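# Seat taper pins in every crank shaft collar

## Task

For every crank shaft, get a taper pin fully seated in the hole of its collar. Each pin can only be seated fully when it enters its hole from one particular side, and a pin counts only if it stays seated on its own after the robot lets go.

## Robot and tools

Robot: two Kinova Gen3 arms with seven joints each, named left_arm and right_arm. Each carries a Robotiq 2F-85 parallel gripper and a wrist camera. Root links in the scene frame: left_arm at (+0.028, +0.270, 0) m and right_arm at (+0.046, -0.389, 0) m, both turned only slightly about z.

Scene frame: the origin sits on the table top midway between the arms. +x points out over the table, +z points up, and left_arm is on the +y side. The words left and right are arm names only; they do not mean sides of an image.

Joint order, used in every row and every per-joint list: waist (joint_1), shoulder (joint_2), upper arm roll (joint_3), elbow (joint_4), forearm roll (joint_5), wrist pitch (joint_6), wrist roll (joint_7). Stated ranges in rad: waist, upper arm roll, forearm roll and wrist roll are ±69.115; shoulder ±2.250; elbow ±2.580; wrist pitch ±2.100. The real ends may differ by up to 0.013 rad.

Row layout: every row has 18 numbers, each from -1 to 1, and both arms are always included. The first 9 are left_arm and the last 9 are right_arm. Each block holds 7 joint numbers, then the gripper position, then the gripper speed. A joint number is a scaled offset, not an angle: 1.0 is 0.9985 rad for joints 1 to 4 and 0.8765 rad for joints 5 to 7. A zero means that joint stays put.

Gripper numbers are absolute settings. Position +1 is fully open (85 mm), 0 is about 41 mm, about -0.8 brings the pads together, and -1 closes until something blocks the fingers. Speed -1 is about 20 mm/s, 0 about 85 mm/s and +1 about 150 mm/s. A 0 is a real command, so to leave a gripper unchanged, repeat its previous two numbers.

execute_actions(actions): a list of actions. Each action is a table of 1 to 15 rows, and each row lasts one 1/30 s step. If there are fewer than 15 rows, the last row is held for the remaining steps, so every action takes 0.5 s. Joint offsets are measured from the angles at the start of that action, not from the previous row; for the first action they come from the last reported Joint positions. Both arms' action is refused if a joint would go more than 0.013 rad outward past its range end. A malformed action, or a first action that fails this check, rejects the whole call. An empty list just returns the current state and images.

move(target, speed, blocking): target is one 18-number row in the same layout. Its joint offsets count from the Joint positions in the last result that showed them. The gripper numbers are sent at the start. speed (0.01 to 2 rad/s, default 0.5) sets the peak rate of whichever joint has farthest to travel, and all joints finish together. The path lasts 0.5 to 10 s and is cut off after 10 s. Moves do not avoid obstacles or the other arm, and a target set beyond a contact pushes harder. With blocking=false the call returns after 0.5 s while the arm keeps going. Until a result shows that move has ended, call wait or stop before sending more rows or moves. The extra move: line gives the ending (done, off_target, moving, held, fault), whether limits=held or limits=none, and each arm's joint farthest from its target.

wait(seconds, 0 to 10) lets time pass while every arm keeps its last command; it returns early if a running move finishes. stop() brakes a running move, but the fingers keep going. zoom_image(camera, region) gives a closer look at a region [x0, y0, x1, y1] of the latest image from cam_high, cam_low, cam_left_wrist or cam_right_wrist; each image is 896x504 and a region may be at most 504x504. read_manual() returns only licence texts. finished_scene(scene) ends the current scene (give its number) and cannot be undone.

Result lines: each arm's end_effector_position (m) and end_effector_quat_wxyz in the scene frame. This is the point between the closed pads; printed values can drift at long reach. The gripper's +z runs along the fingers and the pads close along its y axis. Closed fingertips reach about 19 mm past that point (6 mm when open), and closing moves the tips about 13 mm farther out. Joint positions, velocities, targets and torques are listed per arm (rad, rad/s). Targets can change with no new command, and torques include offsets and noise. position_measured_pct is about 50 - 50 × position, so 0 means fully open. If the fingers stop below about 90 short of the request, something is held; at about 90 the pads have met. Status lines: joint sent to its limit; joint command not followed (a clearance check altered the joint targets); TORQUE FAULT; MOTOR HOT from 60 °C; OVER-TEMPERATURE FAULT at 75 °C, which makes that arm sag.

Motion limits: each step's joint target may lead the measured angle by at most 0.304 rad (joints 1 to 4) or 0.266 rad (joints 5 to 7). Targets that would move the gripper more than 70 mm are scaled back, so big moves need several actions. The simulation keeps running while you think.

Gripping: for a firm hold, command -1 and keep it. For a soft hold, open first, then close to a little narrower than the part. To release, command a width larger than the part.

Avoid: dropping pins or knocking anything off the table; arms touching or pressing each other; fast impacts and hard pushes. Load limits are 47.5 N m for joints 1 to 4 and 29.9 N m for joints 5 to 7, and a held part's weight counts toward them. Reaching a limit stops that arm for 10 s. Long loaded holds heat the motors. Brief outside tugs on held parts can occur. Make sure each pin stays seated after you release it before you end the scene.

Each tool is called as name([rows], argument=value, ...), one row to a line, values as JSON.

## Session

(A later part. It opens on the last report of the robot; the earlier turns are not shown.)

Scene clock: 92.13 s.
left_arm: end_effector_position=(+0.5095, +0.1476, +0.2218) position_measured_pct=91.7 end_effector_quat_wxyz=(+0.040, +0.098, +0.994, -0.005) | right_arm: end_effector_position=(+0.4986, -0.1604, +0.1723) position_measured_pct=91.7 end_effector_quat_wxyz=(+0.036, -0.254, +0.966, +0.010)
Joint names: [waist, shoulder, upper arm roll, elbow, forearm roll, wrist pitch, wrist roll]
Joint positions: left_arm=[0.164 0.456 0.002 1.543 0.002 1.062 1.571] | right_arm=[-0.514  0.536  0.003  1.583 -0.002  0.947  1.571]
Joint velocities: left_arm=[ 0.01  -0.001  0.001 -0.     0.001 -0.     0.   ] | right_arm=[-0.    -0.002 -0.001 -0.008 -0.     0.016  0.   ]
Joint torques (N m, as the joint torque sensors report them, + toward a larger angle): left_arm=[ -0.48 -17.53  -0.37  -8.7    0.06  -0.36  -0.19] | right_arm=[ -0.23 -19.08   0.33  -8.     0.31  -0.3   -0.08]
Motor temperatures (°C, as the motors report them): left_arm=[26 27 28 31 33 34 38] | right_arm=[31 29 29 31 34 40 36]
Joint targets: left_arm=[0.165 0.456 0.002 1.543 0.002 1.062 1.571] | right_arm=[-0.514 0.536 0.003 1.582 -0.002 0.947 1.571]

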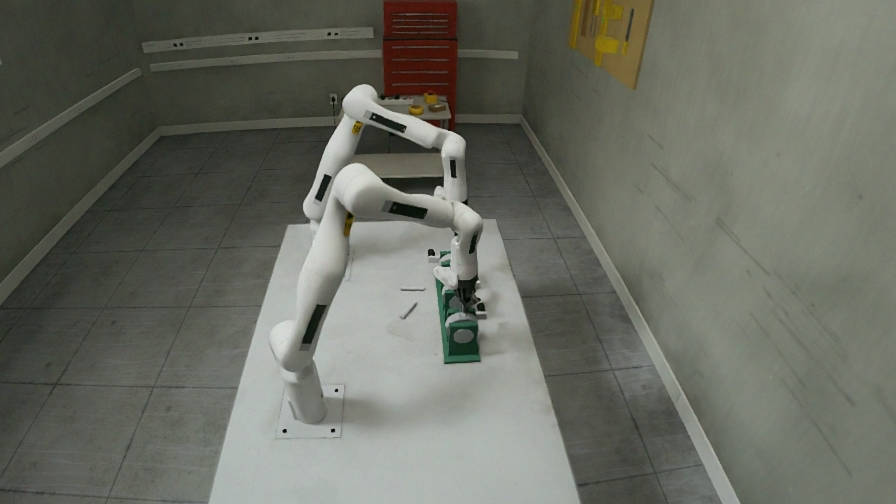

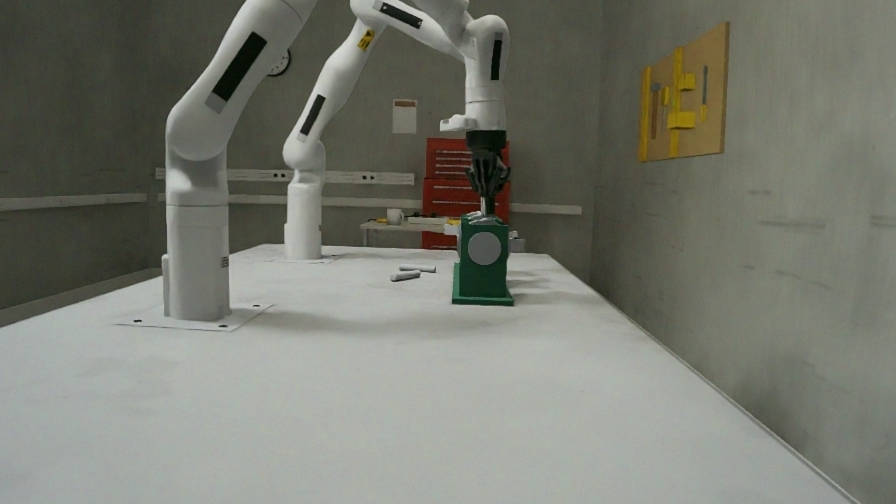

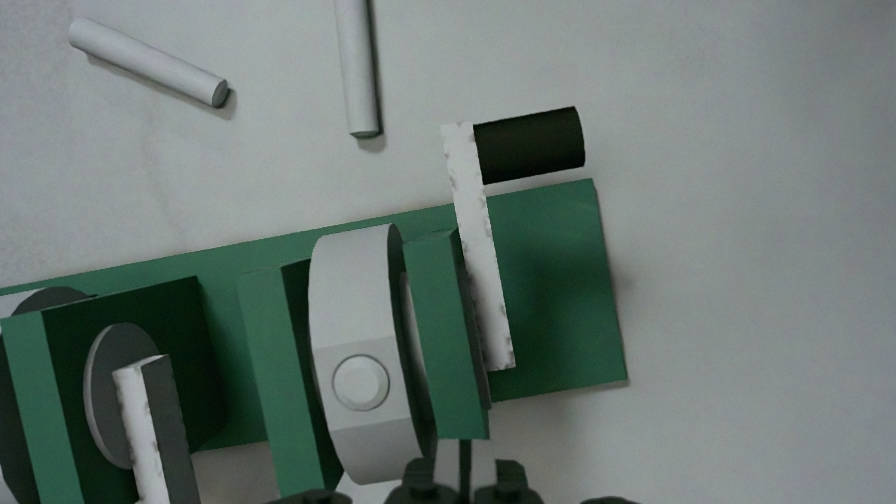

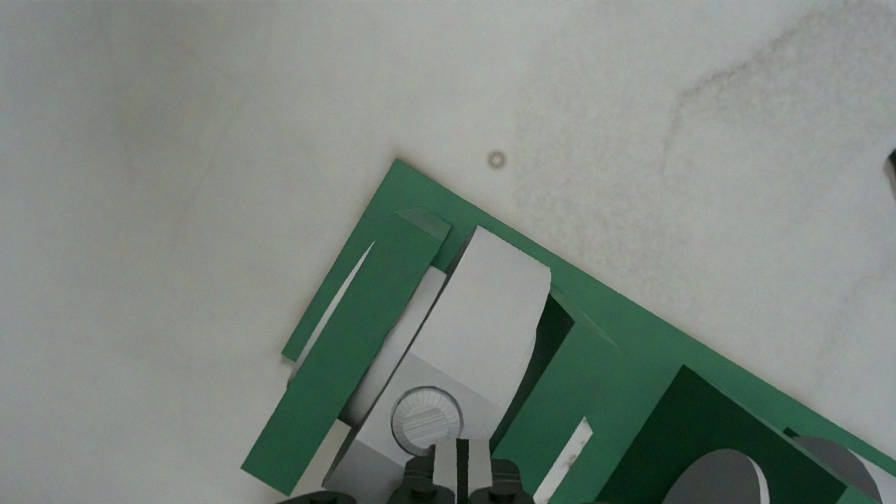

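move(target=[0.0731,0.0763,-0.002,-0.0032,-0.002,0.0087,0,-1,0, 0.024,0.0095,-0.003,-0.0667,0.002,0.1514,0,-1,0], speed=0.3)

move(target=[0,0.033,0,0.0405,0,-0.0837,0,-1,0, 0,0.0323,0,0.0404,0,-0.083,0,-1,0], speed=0.1)

Scene clock: 93.23 s.
left_arm: end_effector_position=(+0.4929, +0.1162, +0.1852) position_measured_pct=91.7 end_effector_quat_wxyz=(+0.000, +0.134, +0.991, +0.000) | right_arm: end_effector_position=(+0.4937, -0.1756, +0.1849) position_measured_pct=91.7 end_effector_quat_wxyz=(-0.000, -0.244, +0.970, +0.000)
Joint names: [waist, shoulder, upper arm roll, elbow, forearm roll, wrist pitch, wrist roll]
Joint positions: left_arm=[ 0.237  0.532 -0.     1.54  -0.     1.069  1.571] | right_arm=[-0.491  0.546 -0.     1.516 -0.     1.08   1.571]
Joint velocities: left_arm=[0.003 0.004 0.002 0.001 0.    0.002 0.   ] | right_arm=[ 0.001  0.001 -0.001 -0.001  0.     0.    -0.   ]
Joint torques (N m, as the joint torque sensors report them, + toward a larger angle): left_arm=[ -0.18 -18.21  -0.02  -7.81  -0.08  -0.17  -0.1 ] | right_arm=[ -0.26 -19.06   0.81  -7.59   0.25   0.14   0.  ]
Motor temperatures (°C, as the motors report them): left_arm=[26 27 28 31 33 34 38] | right_arm=[31 29 29 31 34 40 36]
Joint targets: left_arm=[0.237 0.532 -0.000 1.540 -0.000 1.069 1.571] | right_arm=[-0.490 0.546 -0.000 1.516 -0.000 1.080 1.571]
move: done; limits=none; left_arm: farthest joint: the waist, 0.000 radians from its target (0.072 radians at the start); right_arm: farthest joint: the waist, 0.001 radians from its target (0.024 radians at the start)

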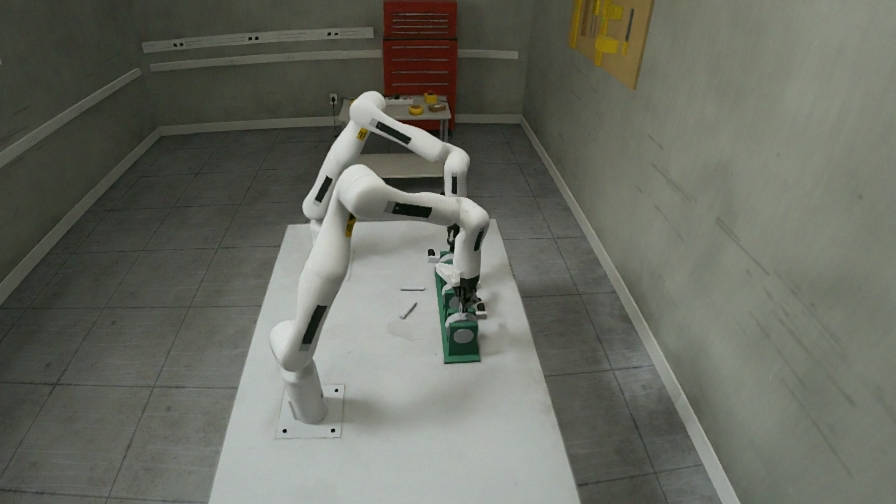

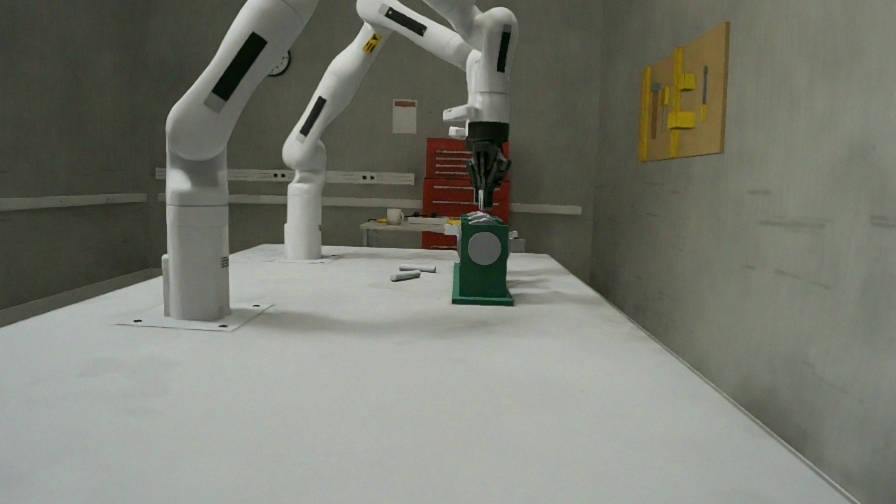

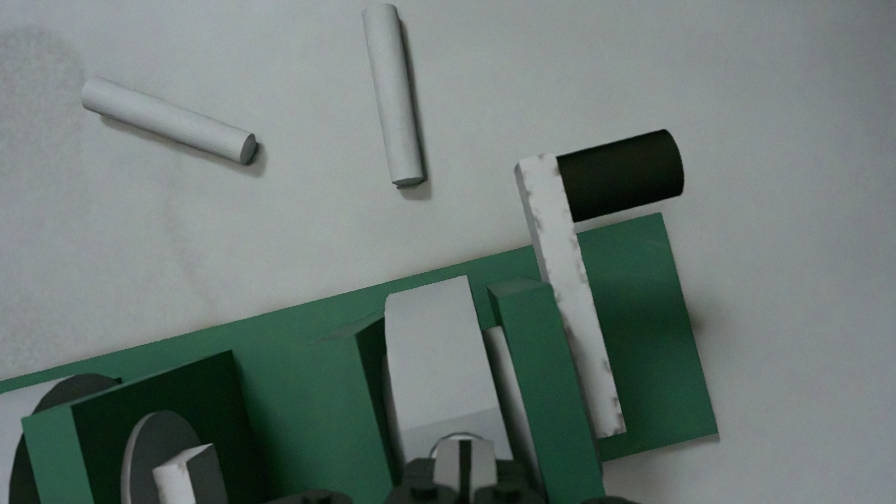

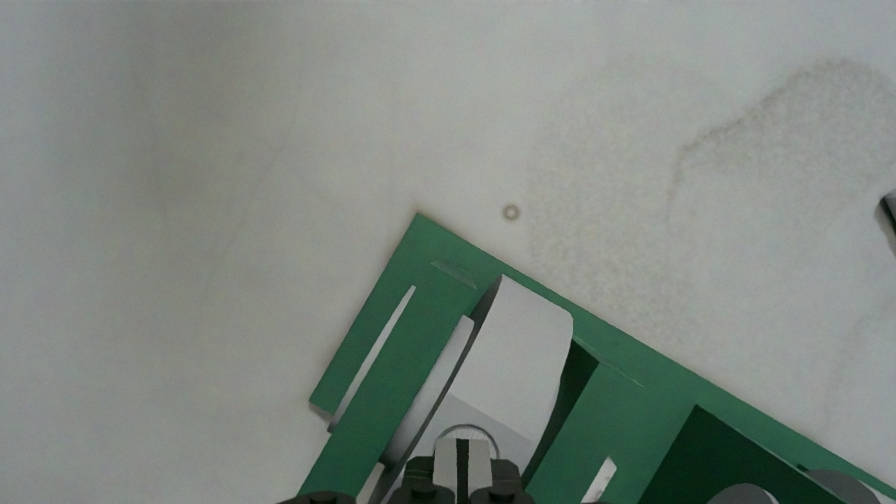

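Scene clock: 94.27 s.
left_arm: end_effector_position=(+0.4971, +0.1157, +0.1690) position_measured_pct=91.7 end_effector_quat_wxyz=(+0.011, +0.134, +0.991, -0.001) | right_arm: end_effector_position=(+0.4994, -0.1754, +0.1683) position_measured_pct=91.7 end_effector_quat_wxyz=(+0.011, -0.243, +0.970, +0.002)
Joint names: [waist, shoulder, upper arm roll, elbow, forearm roll, wrist pitch, wrist roll]
Joint positions: left_arm=[ 0.236  0.546 -0.001  1.574 -0.001  1.     1.571] | right_arm=[-0.489  0.561  0.002  1.549  0.002  1.008  1.571]
Joint velocities: left_arm=[-0.     0.    -0.     0.     0.    -0.001 -0.   ] | right_arm=[ 0.     0.     0.001 -0.002 -0.    -0.    -0.   ]
Joint torques (N m, as the joint torque sensors report them, + toward a larger angle): left_arm=[ 0.28 -3.43  0.21 -2.57  0.16 -2.34 -0.07] | right_arm=[-1.8  -7.06 -0.98 -1.69 -0.77 -0.43  0.08]
Motor temperatures (°C, as the motors report them): left_arm=[26 27 28 31 33 34 38] | right_arm=[31 29 29 31 34 40 36]
Joint targets: left_arm=[0.237 0.565 -0.000 1.580 -0.000 0.996 1.571] | right_arm=[-0.491 0.578 -0.000 1.556 -0.000 1.007 1.571]
move: off_target (left_arm, right_arm); limits=none; left_arm: farthest joint: the shoulder, 0.019 radians from its target (0.033 radians at the start); right_arm: farthest joint: the shoulder, 0.017 radians from its target (0.033 radians at the start)

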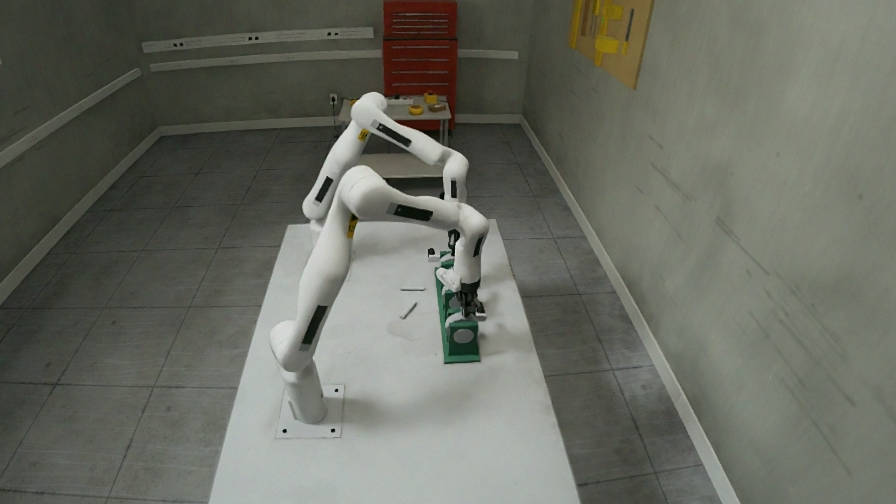

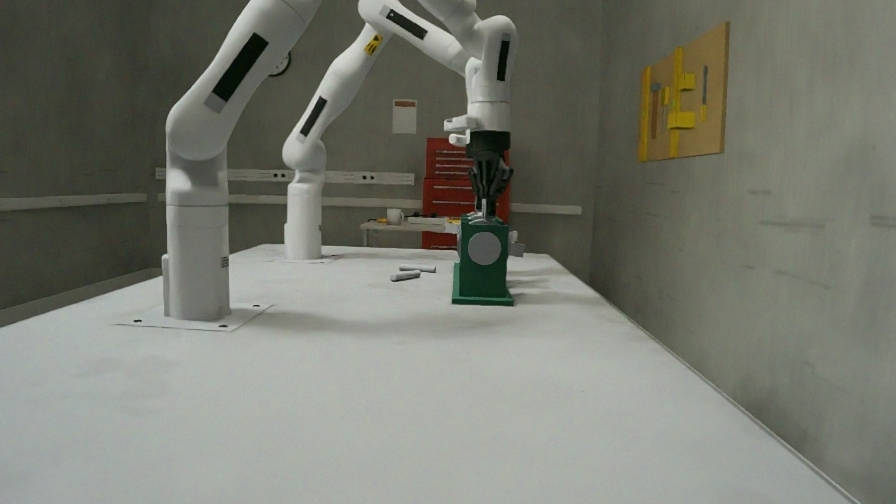

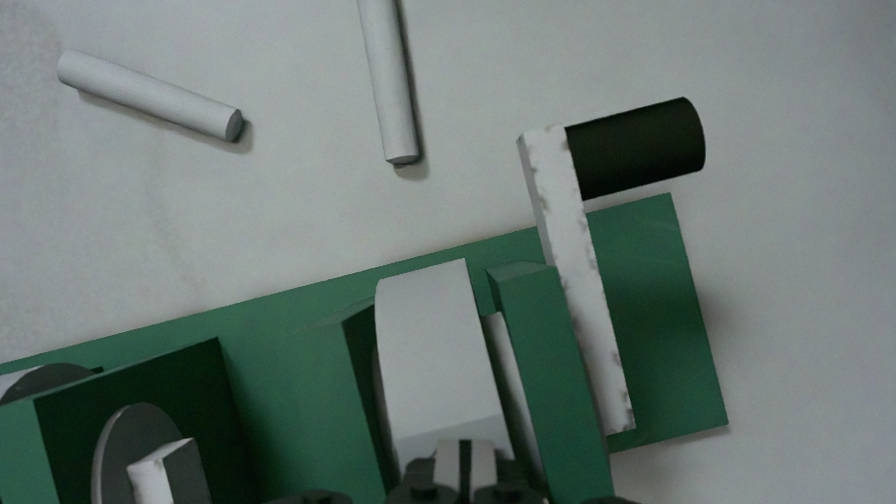

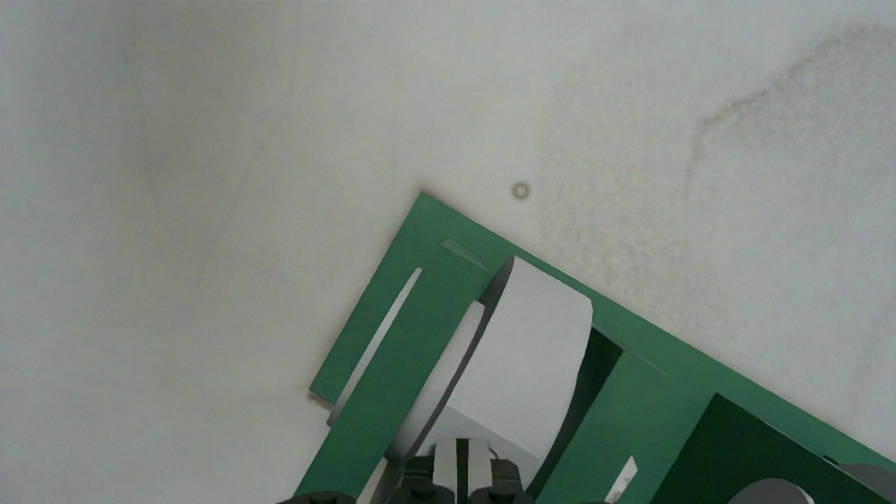

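~30 N each. Now lift, and hole2.

move(target=[-0.03,-0.05,0,-0.03,0,0.08,0,-1,0, 0,-0.035,0,-0.035,0,0.09,0,-1,0], speed=0.3)

Scene clock: 95.13 s.
left_arm: end_effector_position=(+0.4986, +0.1305, +0.2013) position_measured_pct=91.7 end_effector_quat_wxyz=(+0.015, +0.119, +0.993, -0.001) | right_arm: end_effector_position=(+0.4952, -0.1777, +0.1951) position_measured_pct=91.7 end_effector_quat_wxyz=(+0.007, -0.243, +0.970, +0.000)
Joint names: [waist, shoulder, upper arm roll, elbow, forearm roll, wrist pitch, wrist roll]
Joint positions: left_arm=[ 0.206  0.497 -0.001  1.544 -0.001  1.07   1.571] | right_arm=[-0.489  0.526  0.002  1.514  0.002  1.087  1.571]
Joint velocities: left_arm=[-0.002 -0.003 -0.    -0.    -0.     0.001  0.   ] | right_arm=[-0.    -0.002  0.001  0.002  0.    -0.001 -0.   ]
Joint torques (N m, as the joint torque sensors report them, + toward a larger angle): left_arm=[ -0.31 -18.53   0.23  -8.6   -0.08   0.05   0.03] | right_arm=[ -0.18 -19.06   0.96  -7.41   0.33   0.12   0.06]
Motor temperatures (°C, as the motors report them): left_arm=[26 27 28 31 33 34 38] | right_arm=[31 29 29 31 34 40 36]
Joint targets: left_arm=[0.206 0.496 -0.001 1.544 -0.001 1.070 1.571] | right_arm=[-0.489 0.526 0.002 1.514 0.002 1.087 1.571]
move: done; limits=none; left_arm: farthest joint: the shoulder, 0.001 radians from its target (0.050 radians at the start); right_arm: farthest joint: the waist, 0.000 radians from its target (0.000 radians at the start)

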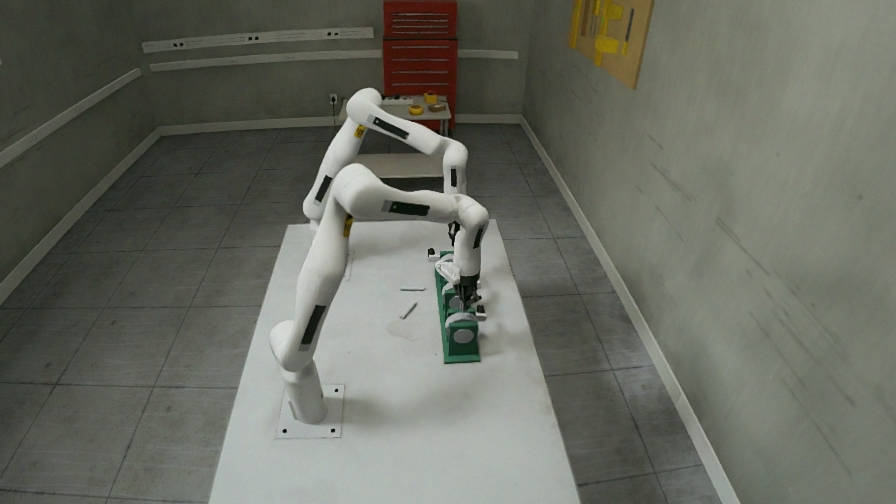

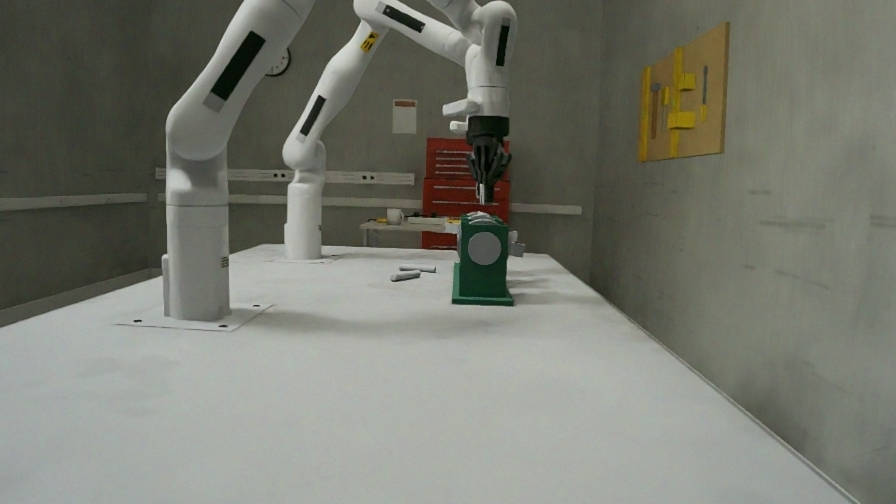

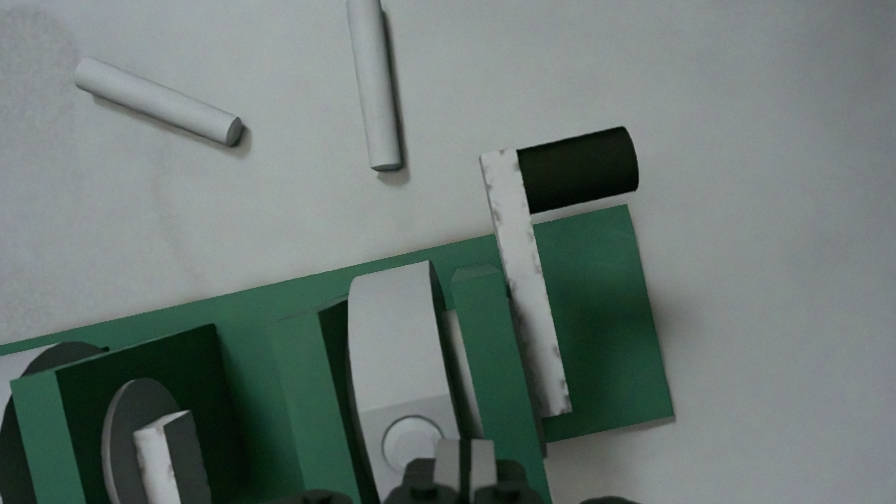

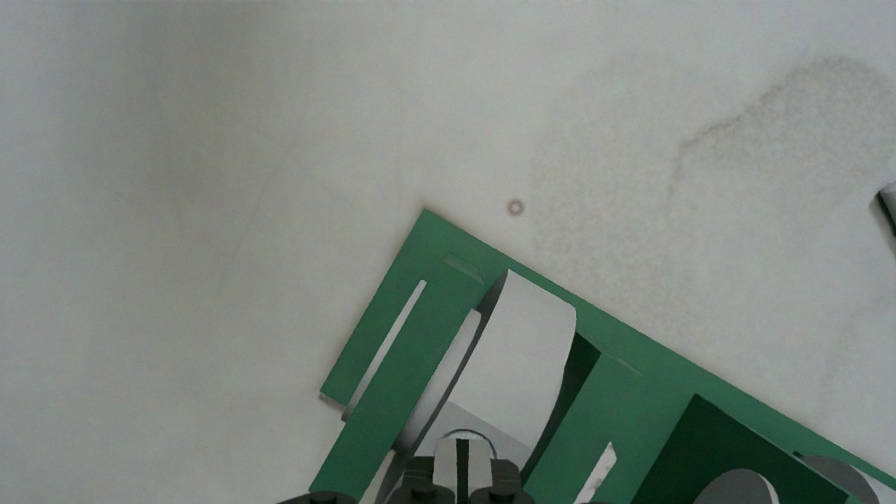

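move(target=[-0.3,0,0,0,0,0,0,-1,0, -0.2288,0.1932,-0.002,-0.3218,-0.002,0.1631,0,-1,0], speed=0.6)

move(target=[0,0,0,0,0,0,0,-1,0, 0,0.0253,0,0.0432,0,-0.078,0,-1,0], speed=0.1)

move(target=[0,0,0,0,0,0,0,-1,0, 0.0,-0.08,0,0,0,0.09,0,-1,0], speed=0.3)

zoom_image(camera="cam_low", region=[460,195,510,230])

Scene clock: 96.57 s.
left_arm: end_effector_position=(+0.5188, +0.2755, +0.2013) position_measured_pct=91.7 end_effector_quat_wxyz=(+0.015, -0.030, +0.999, +0.001) | right_arm: end_effector_position=(+0.4929, -0.0294, +0.1849) position_measured_pct=91.7 end_effector_quat_wxyz=(-0.000, -0.352, +0.936, -0.000)
Joint names: [waist, shoulder, upper arm roll, elbow, forearm roll, wrist pitch, wrist roll]
Joint positions: left_arm=[-0.093  0.497 -0.001  1.544 -0.001  1.07   1.571] | right_arm=[-0.717  0.719  0.     1.193 -0.     1.23   1.571]
Joint velocities: left_arm=[-0.003 -0.     0.001 -0.001  0.     0.    -0.   ] | right_arm=[-0.002  0.003  0.     0.     0.    -0.     0.   ]
Joint torques (N m, as the joint torque sensors report them, + toward a larger angle): left_arm=[ -0.14 -17.95   0.44  -8.28   0.01  -0.03  -0.16] | right_arm=[ -0.04 -23.17   0.38  -7.97  -0.12   0.    -0.11]
Motor temperatures (°C, as the motors report them): left_arm=[26 27 28 31 33 34 38] | right_arm=[31 29 29 31 34 40 36]
Joint targets: left_arm=[-0.093 0.497 -0.001 1.544 -0.001 1.070 1.571] | right_arm=[-0.717 0.719 0.000 1.193 -0.000 1.230 1.571]
move: done; limits=none; left_arm: farthest joint: the waist, 0.001 radians from its target (0.300 radians at the start); right_arm: farthest joint: the waist, 0.001 radians from its target (0.229 radians at the start)

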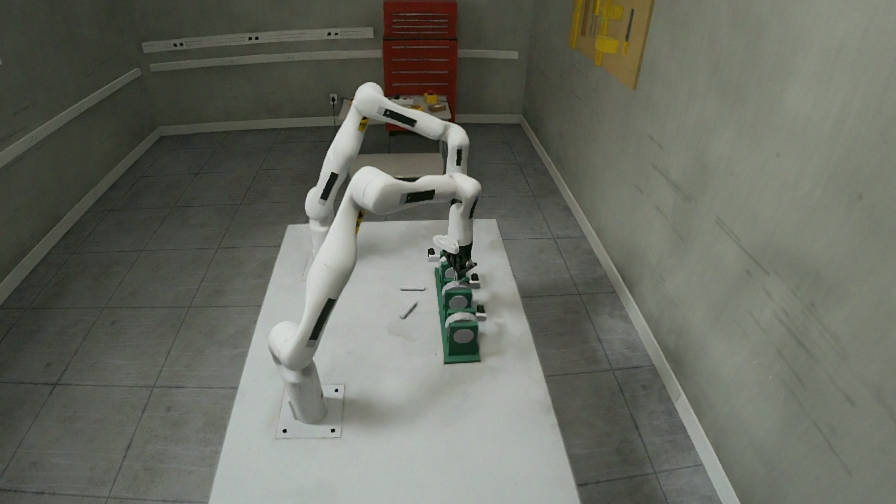

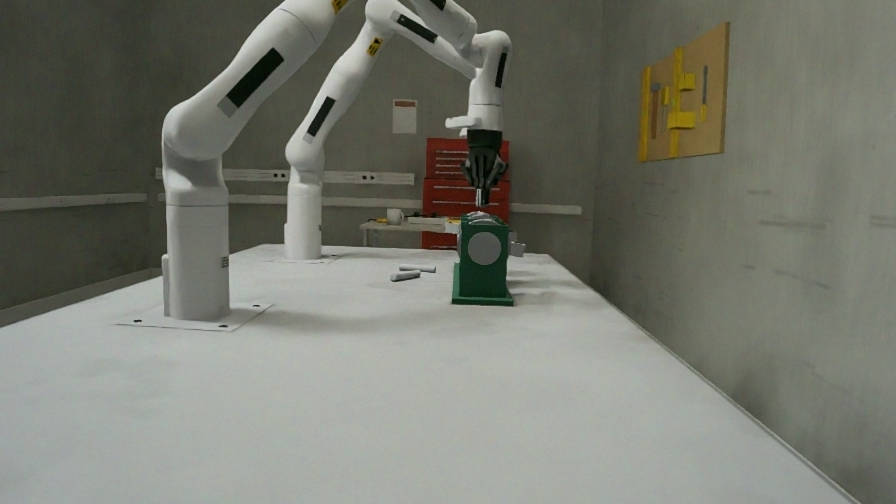

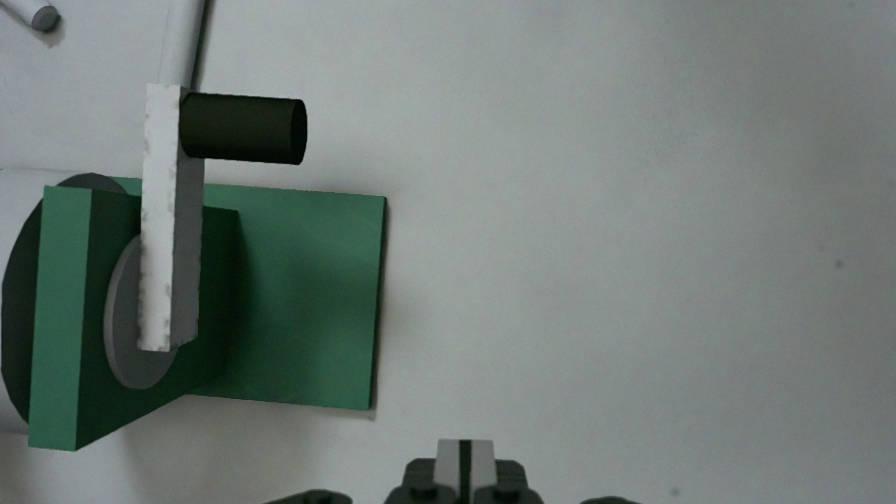

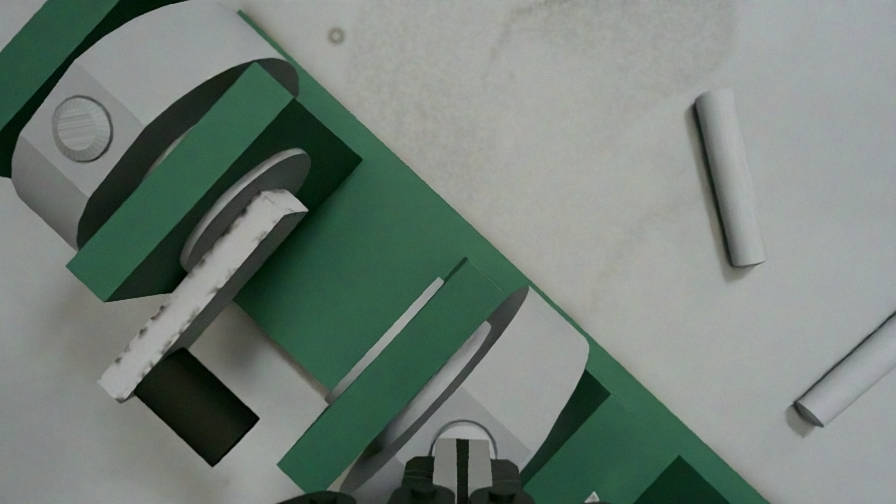

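Scene clock: 97.57 s.
left_arm: end_effector_position=(+0.5188, +0.2755, +0.2013) position_measured_pct=91.7 end_effector_quat_wxyz=(+0.015, -0.030, +0.999, +0.001) | right_arm: end_effector_position=(+0.4987, -0.0293, +0.1712) position_measured_pct=91.7 end_effector_quat_wxyz=(+0.012, -0.351, +0.936, +0.002)
Joint names: [waist, shoulder, upper arm roll, elbow, forearm roll, wrist pitch, wrist roll]
Joint positions: left_arm=[-0.093  0.497 -0.001  1.544 -0.001  1.07   1.571] | right_arm=[-0.714  0.725  0.003  1.229  0.003  1.165  1.571]
Joint velocities: left_arm=[-0.     0.    -0.001 -0.001  0.    -0.001 -0.   ] | right_arm=[ 0.     0.001 -0.001  0.001 -0.    -0.001  0.   ]
Joint torques (N m, as the joint torque sensors report them, + toward a larger angle): left_arm=[ -0.29 -18.25   0.02  -8.51   0.07  -0.22  -0.11] | right_arm=[-2.36 -8.04 -1.88 -2.61 -1.16 -1.16 -0.18]
Motor temperatures (°C, as the motors report them): left_arm=[26 27 28 31 33 34 38] | right_arm=[31 29 29 31 34 40 36]
Joint targets: left_arm=[-0.093 0.497 -0.001 1.544 -0.001 1.070 1.571] | right_arm=[-0.717 0.744 0.000 1.236 -0.000 1.162 1.571]
move: off_target (right_arm); limits=none; left_arm: farthest joint: the waist, 0.000 radians from its target (0.000 radians at the start); right_arm: farthest joint: the shoulder, 0.019 radians from its target (0.025 radians at the start)

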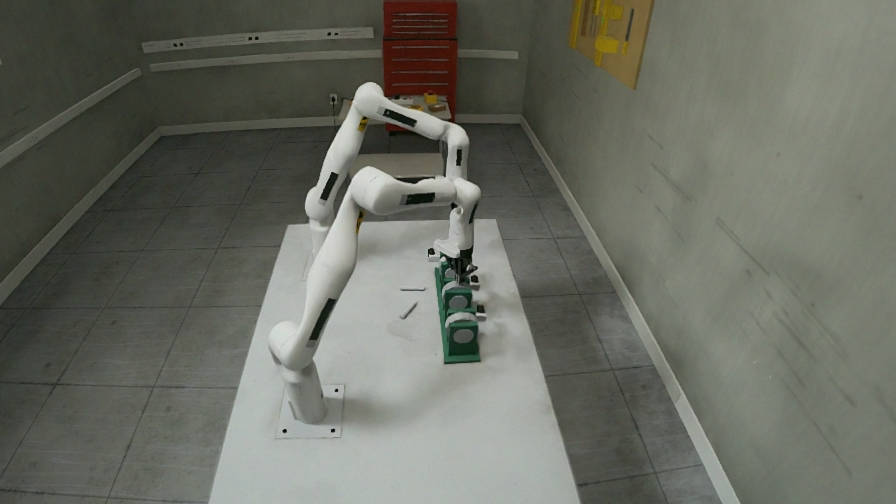

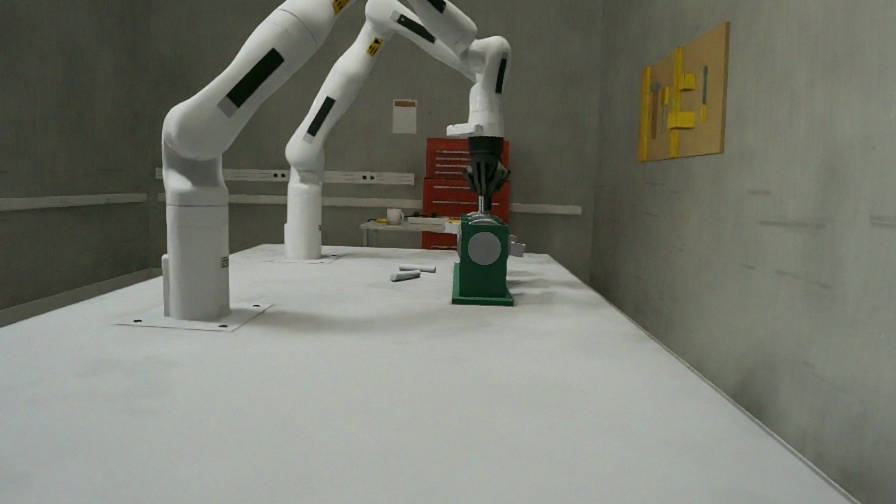

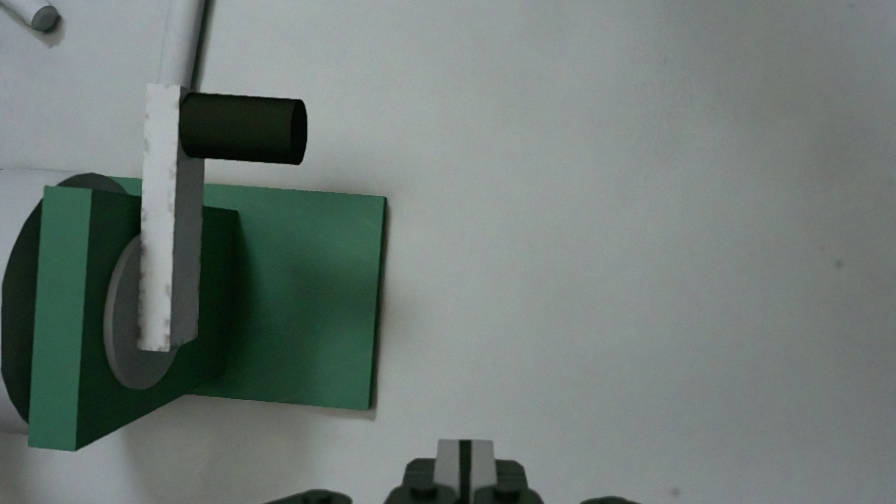

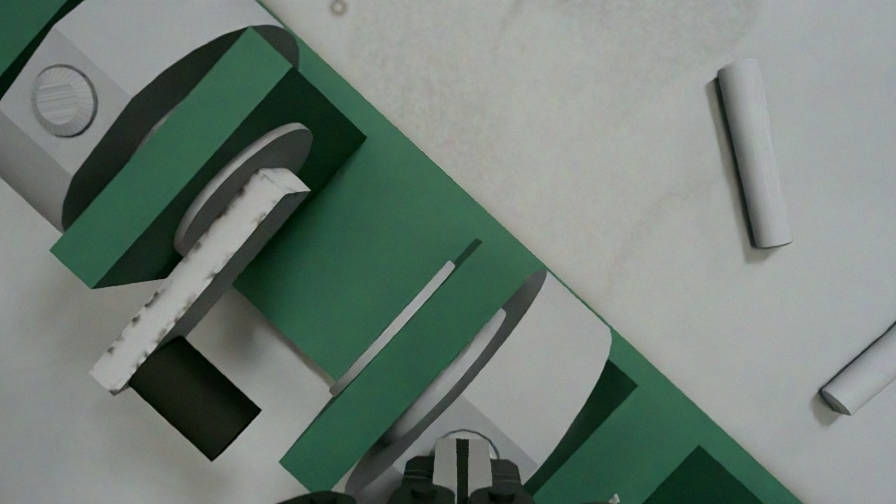

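Scene clock: 98.30 s.
left_arm: end_effector_position=(+0.5188, +0.2755, +0.2013) position_measured_pct=91.7 end_effector_quat_wxyz=(+0.015, -0.030, +0.999, +0.001) | right_arm: end_effector_position=(+0.4857, -0.0406, +0.2159) position_measured_pct=91.7 end_effector_quat_wxyz=(+0.012, -0.350, +0.937, +0.002)
Joint names: [waist, shoulder, upper arm roll, elbow, forearm roll, wrist pitch, wrist roll]
Joint positions: left_arm=[-0.093  0.497 -0.001  1.544 -0.001  1.07   1.571] | right_arm=[-0.714  0.645  0.003  1.229  0.003  1.244  1.571]
Joint velocities: left_arm=[-0.     0.001 -0.002  0.001 -0.     0.    -0.   ] | right_arm=[-0.    -0.004  0.     0.    -0.     0.001  0.   ]
Joint torques (N m, as the joint torque sensors report them, + toward a larger angle): left_arm=[ -0.72 -18.23  -0.26  -8.27  -0.02  -0.15  -0.04] | right_arm=[ -0.04 -21.18   0.64  -8.1    0.2    0.3    0.04]
Motor temperatures (°C, as the motors report them): left_arm=[26 27 28 31 33 34 38] | right_arm=[31 29 29 31 34 40 36]
Joint targets: left_arm=[-0.093 0.497 -0.001 1.544 -0.001 1.070 1.571] | right_arm=[-0.714 0.645 0.003 1.229 0.003 1.244 1.571]
move: done; limits=none; left_arm: farthest joint: the waist, 0.000 radians from its target (0.000 radians at the start); right_arm: farthest joint: the waist, 0.000 radians from its target (0.000 radians at the start)

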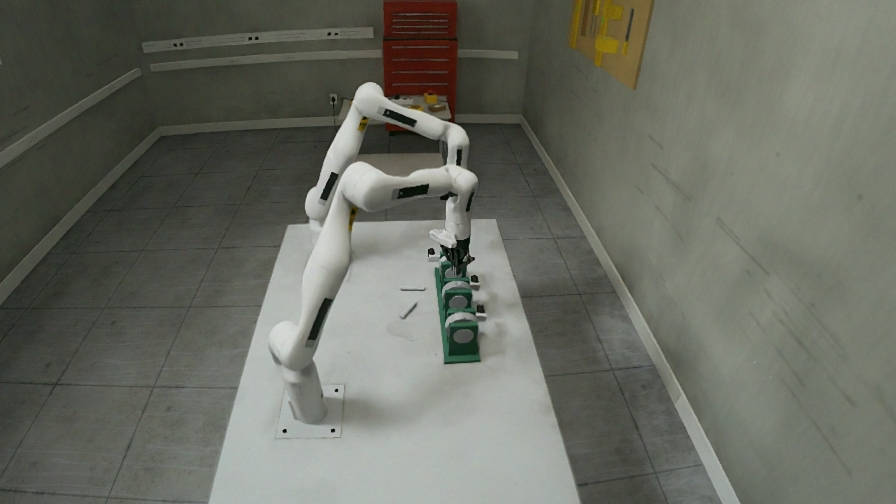

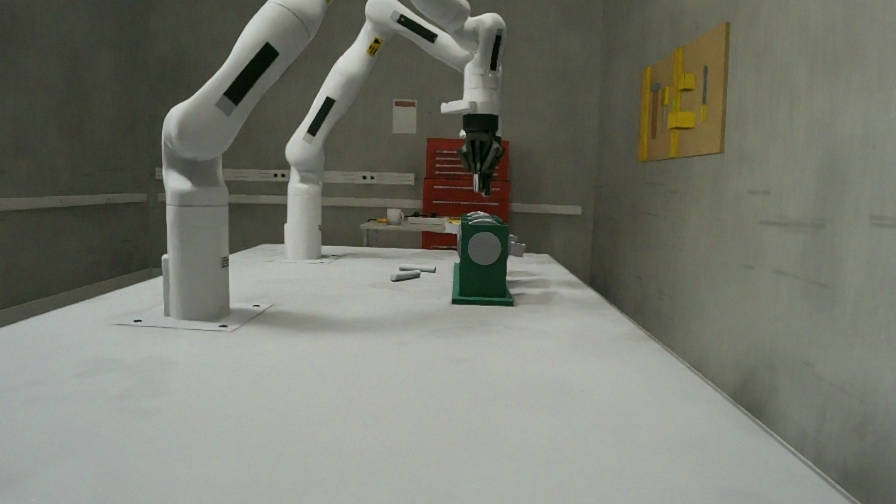

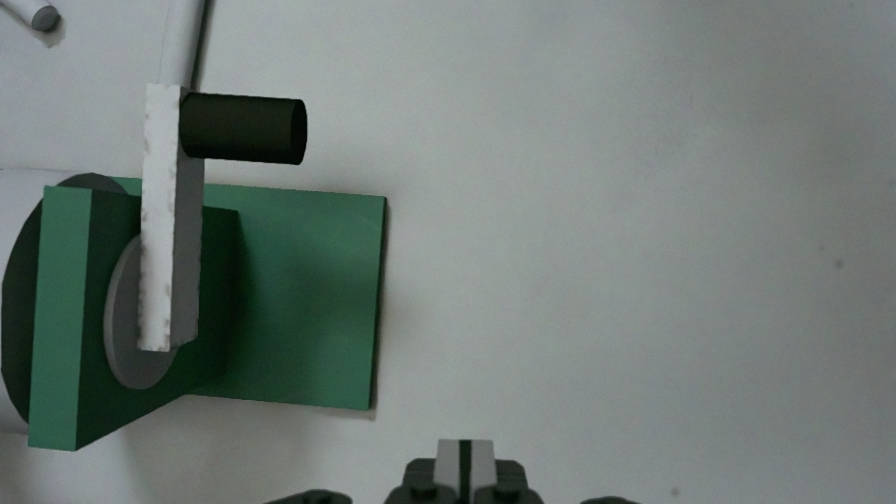

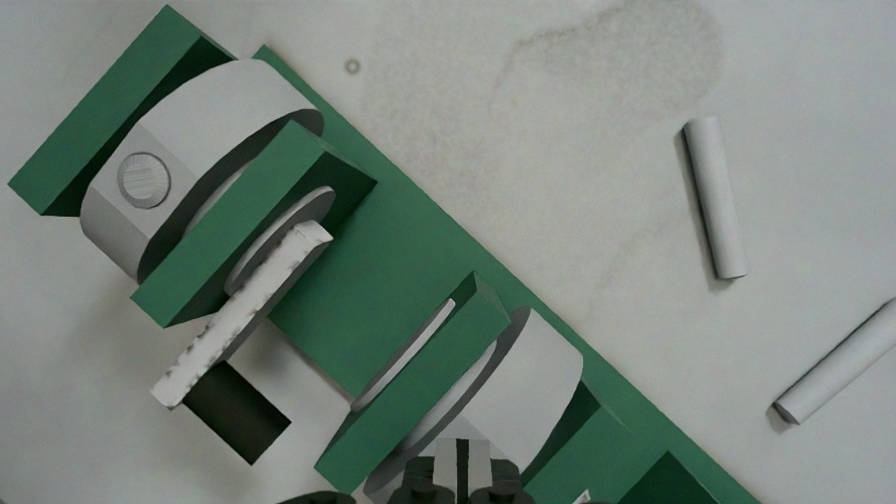

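Region (460, 195, 510, 230) of cam_low's 896x504 image, scaled by 10.080, with more detail than that image has; it fills the top 353 rows of this view, and the rest is white.

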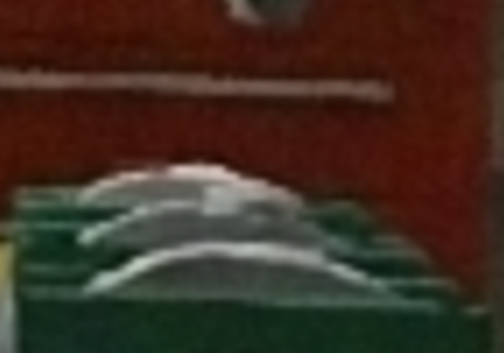

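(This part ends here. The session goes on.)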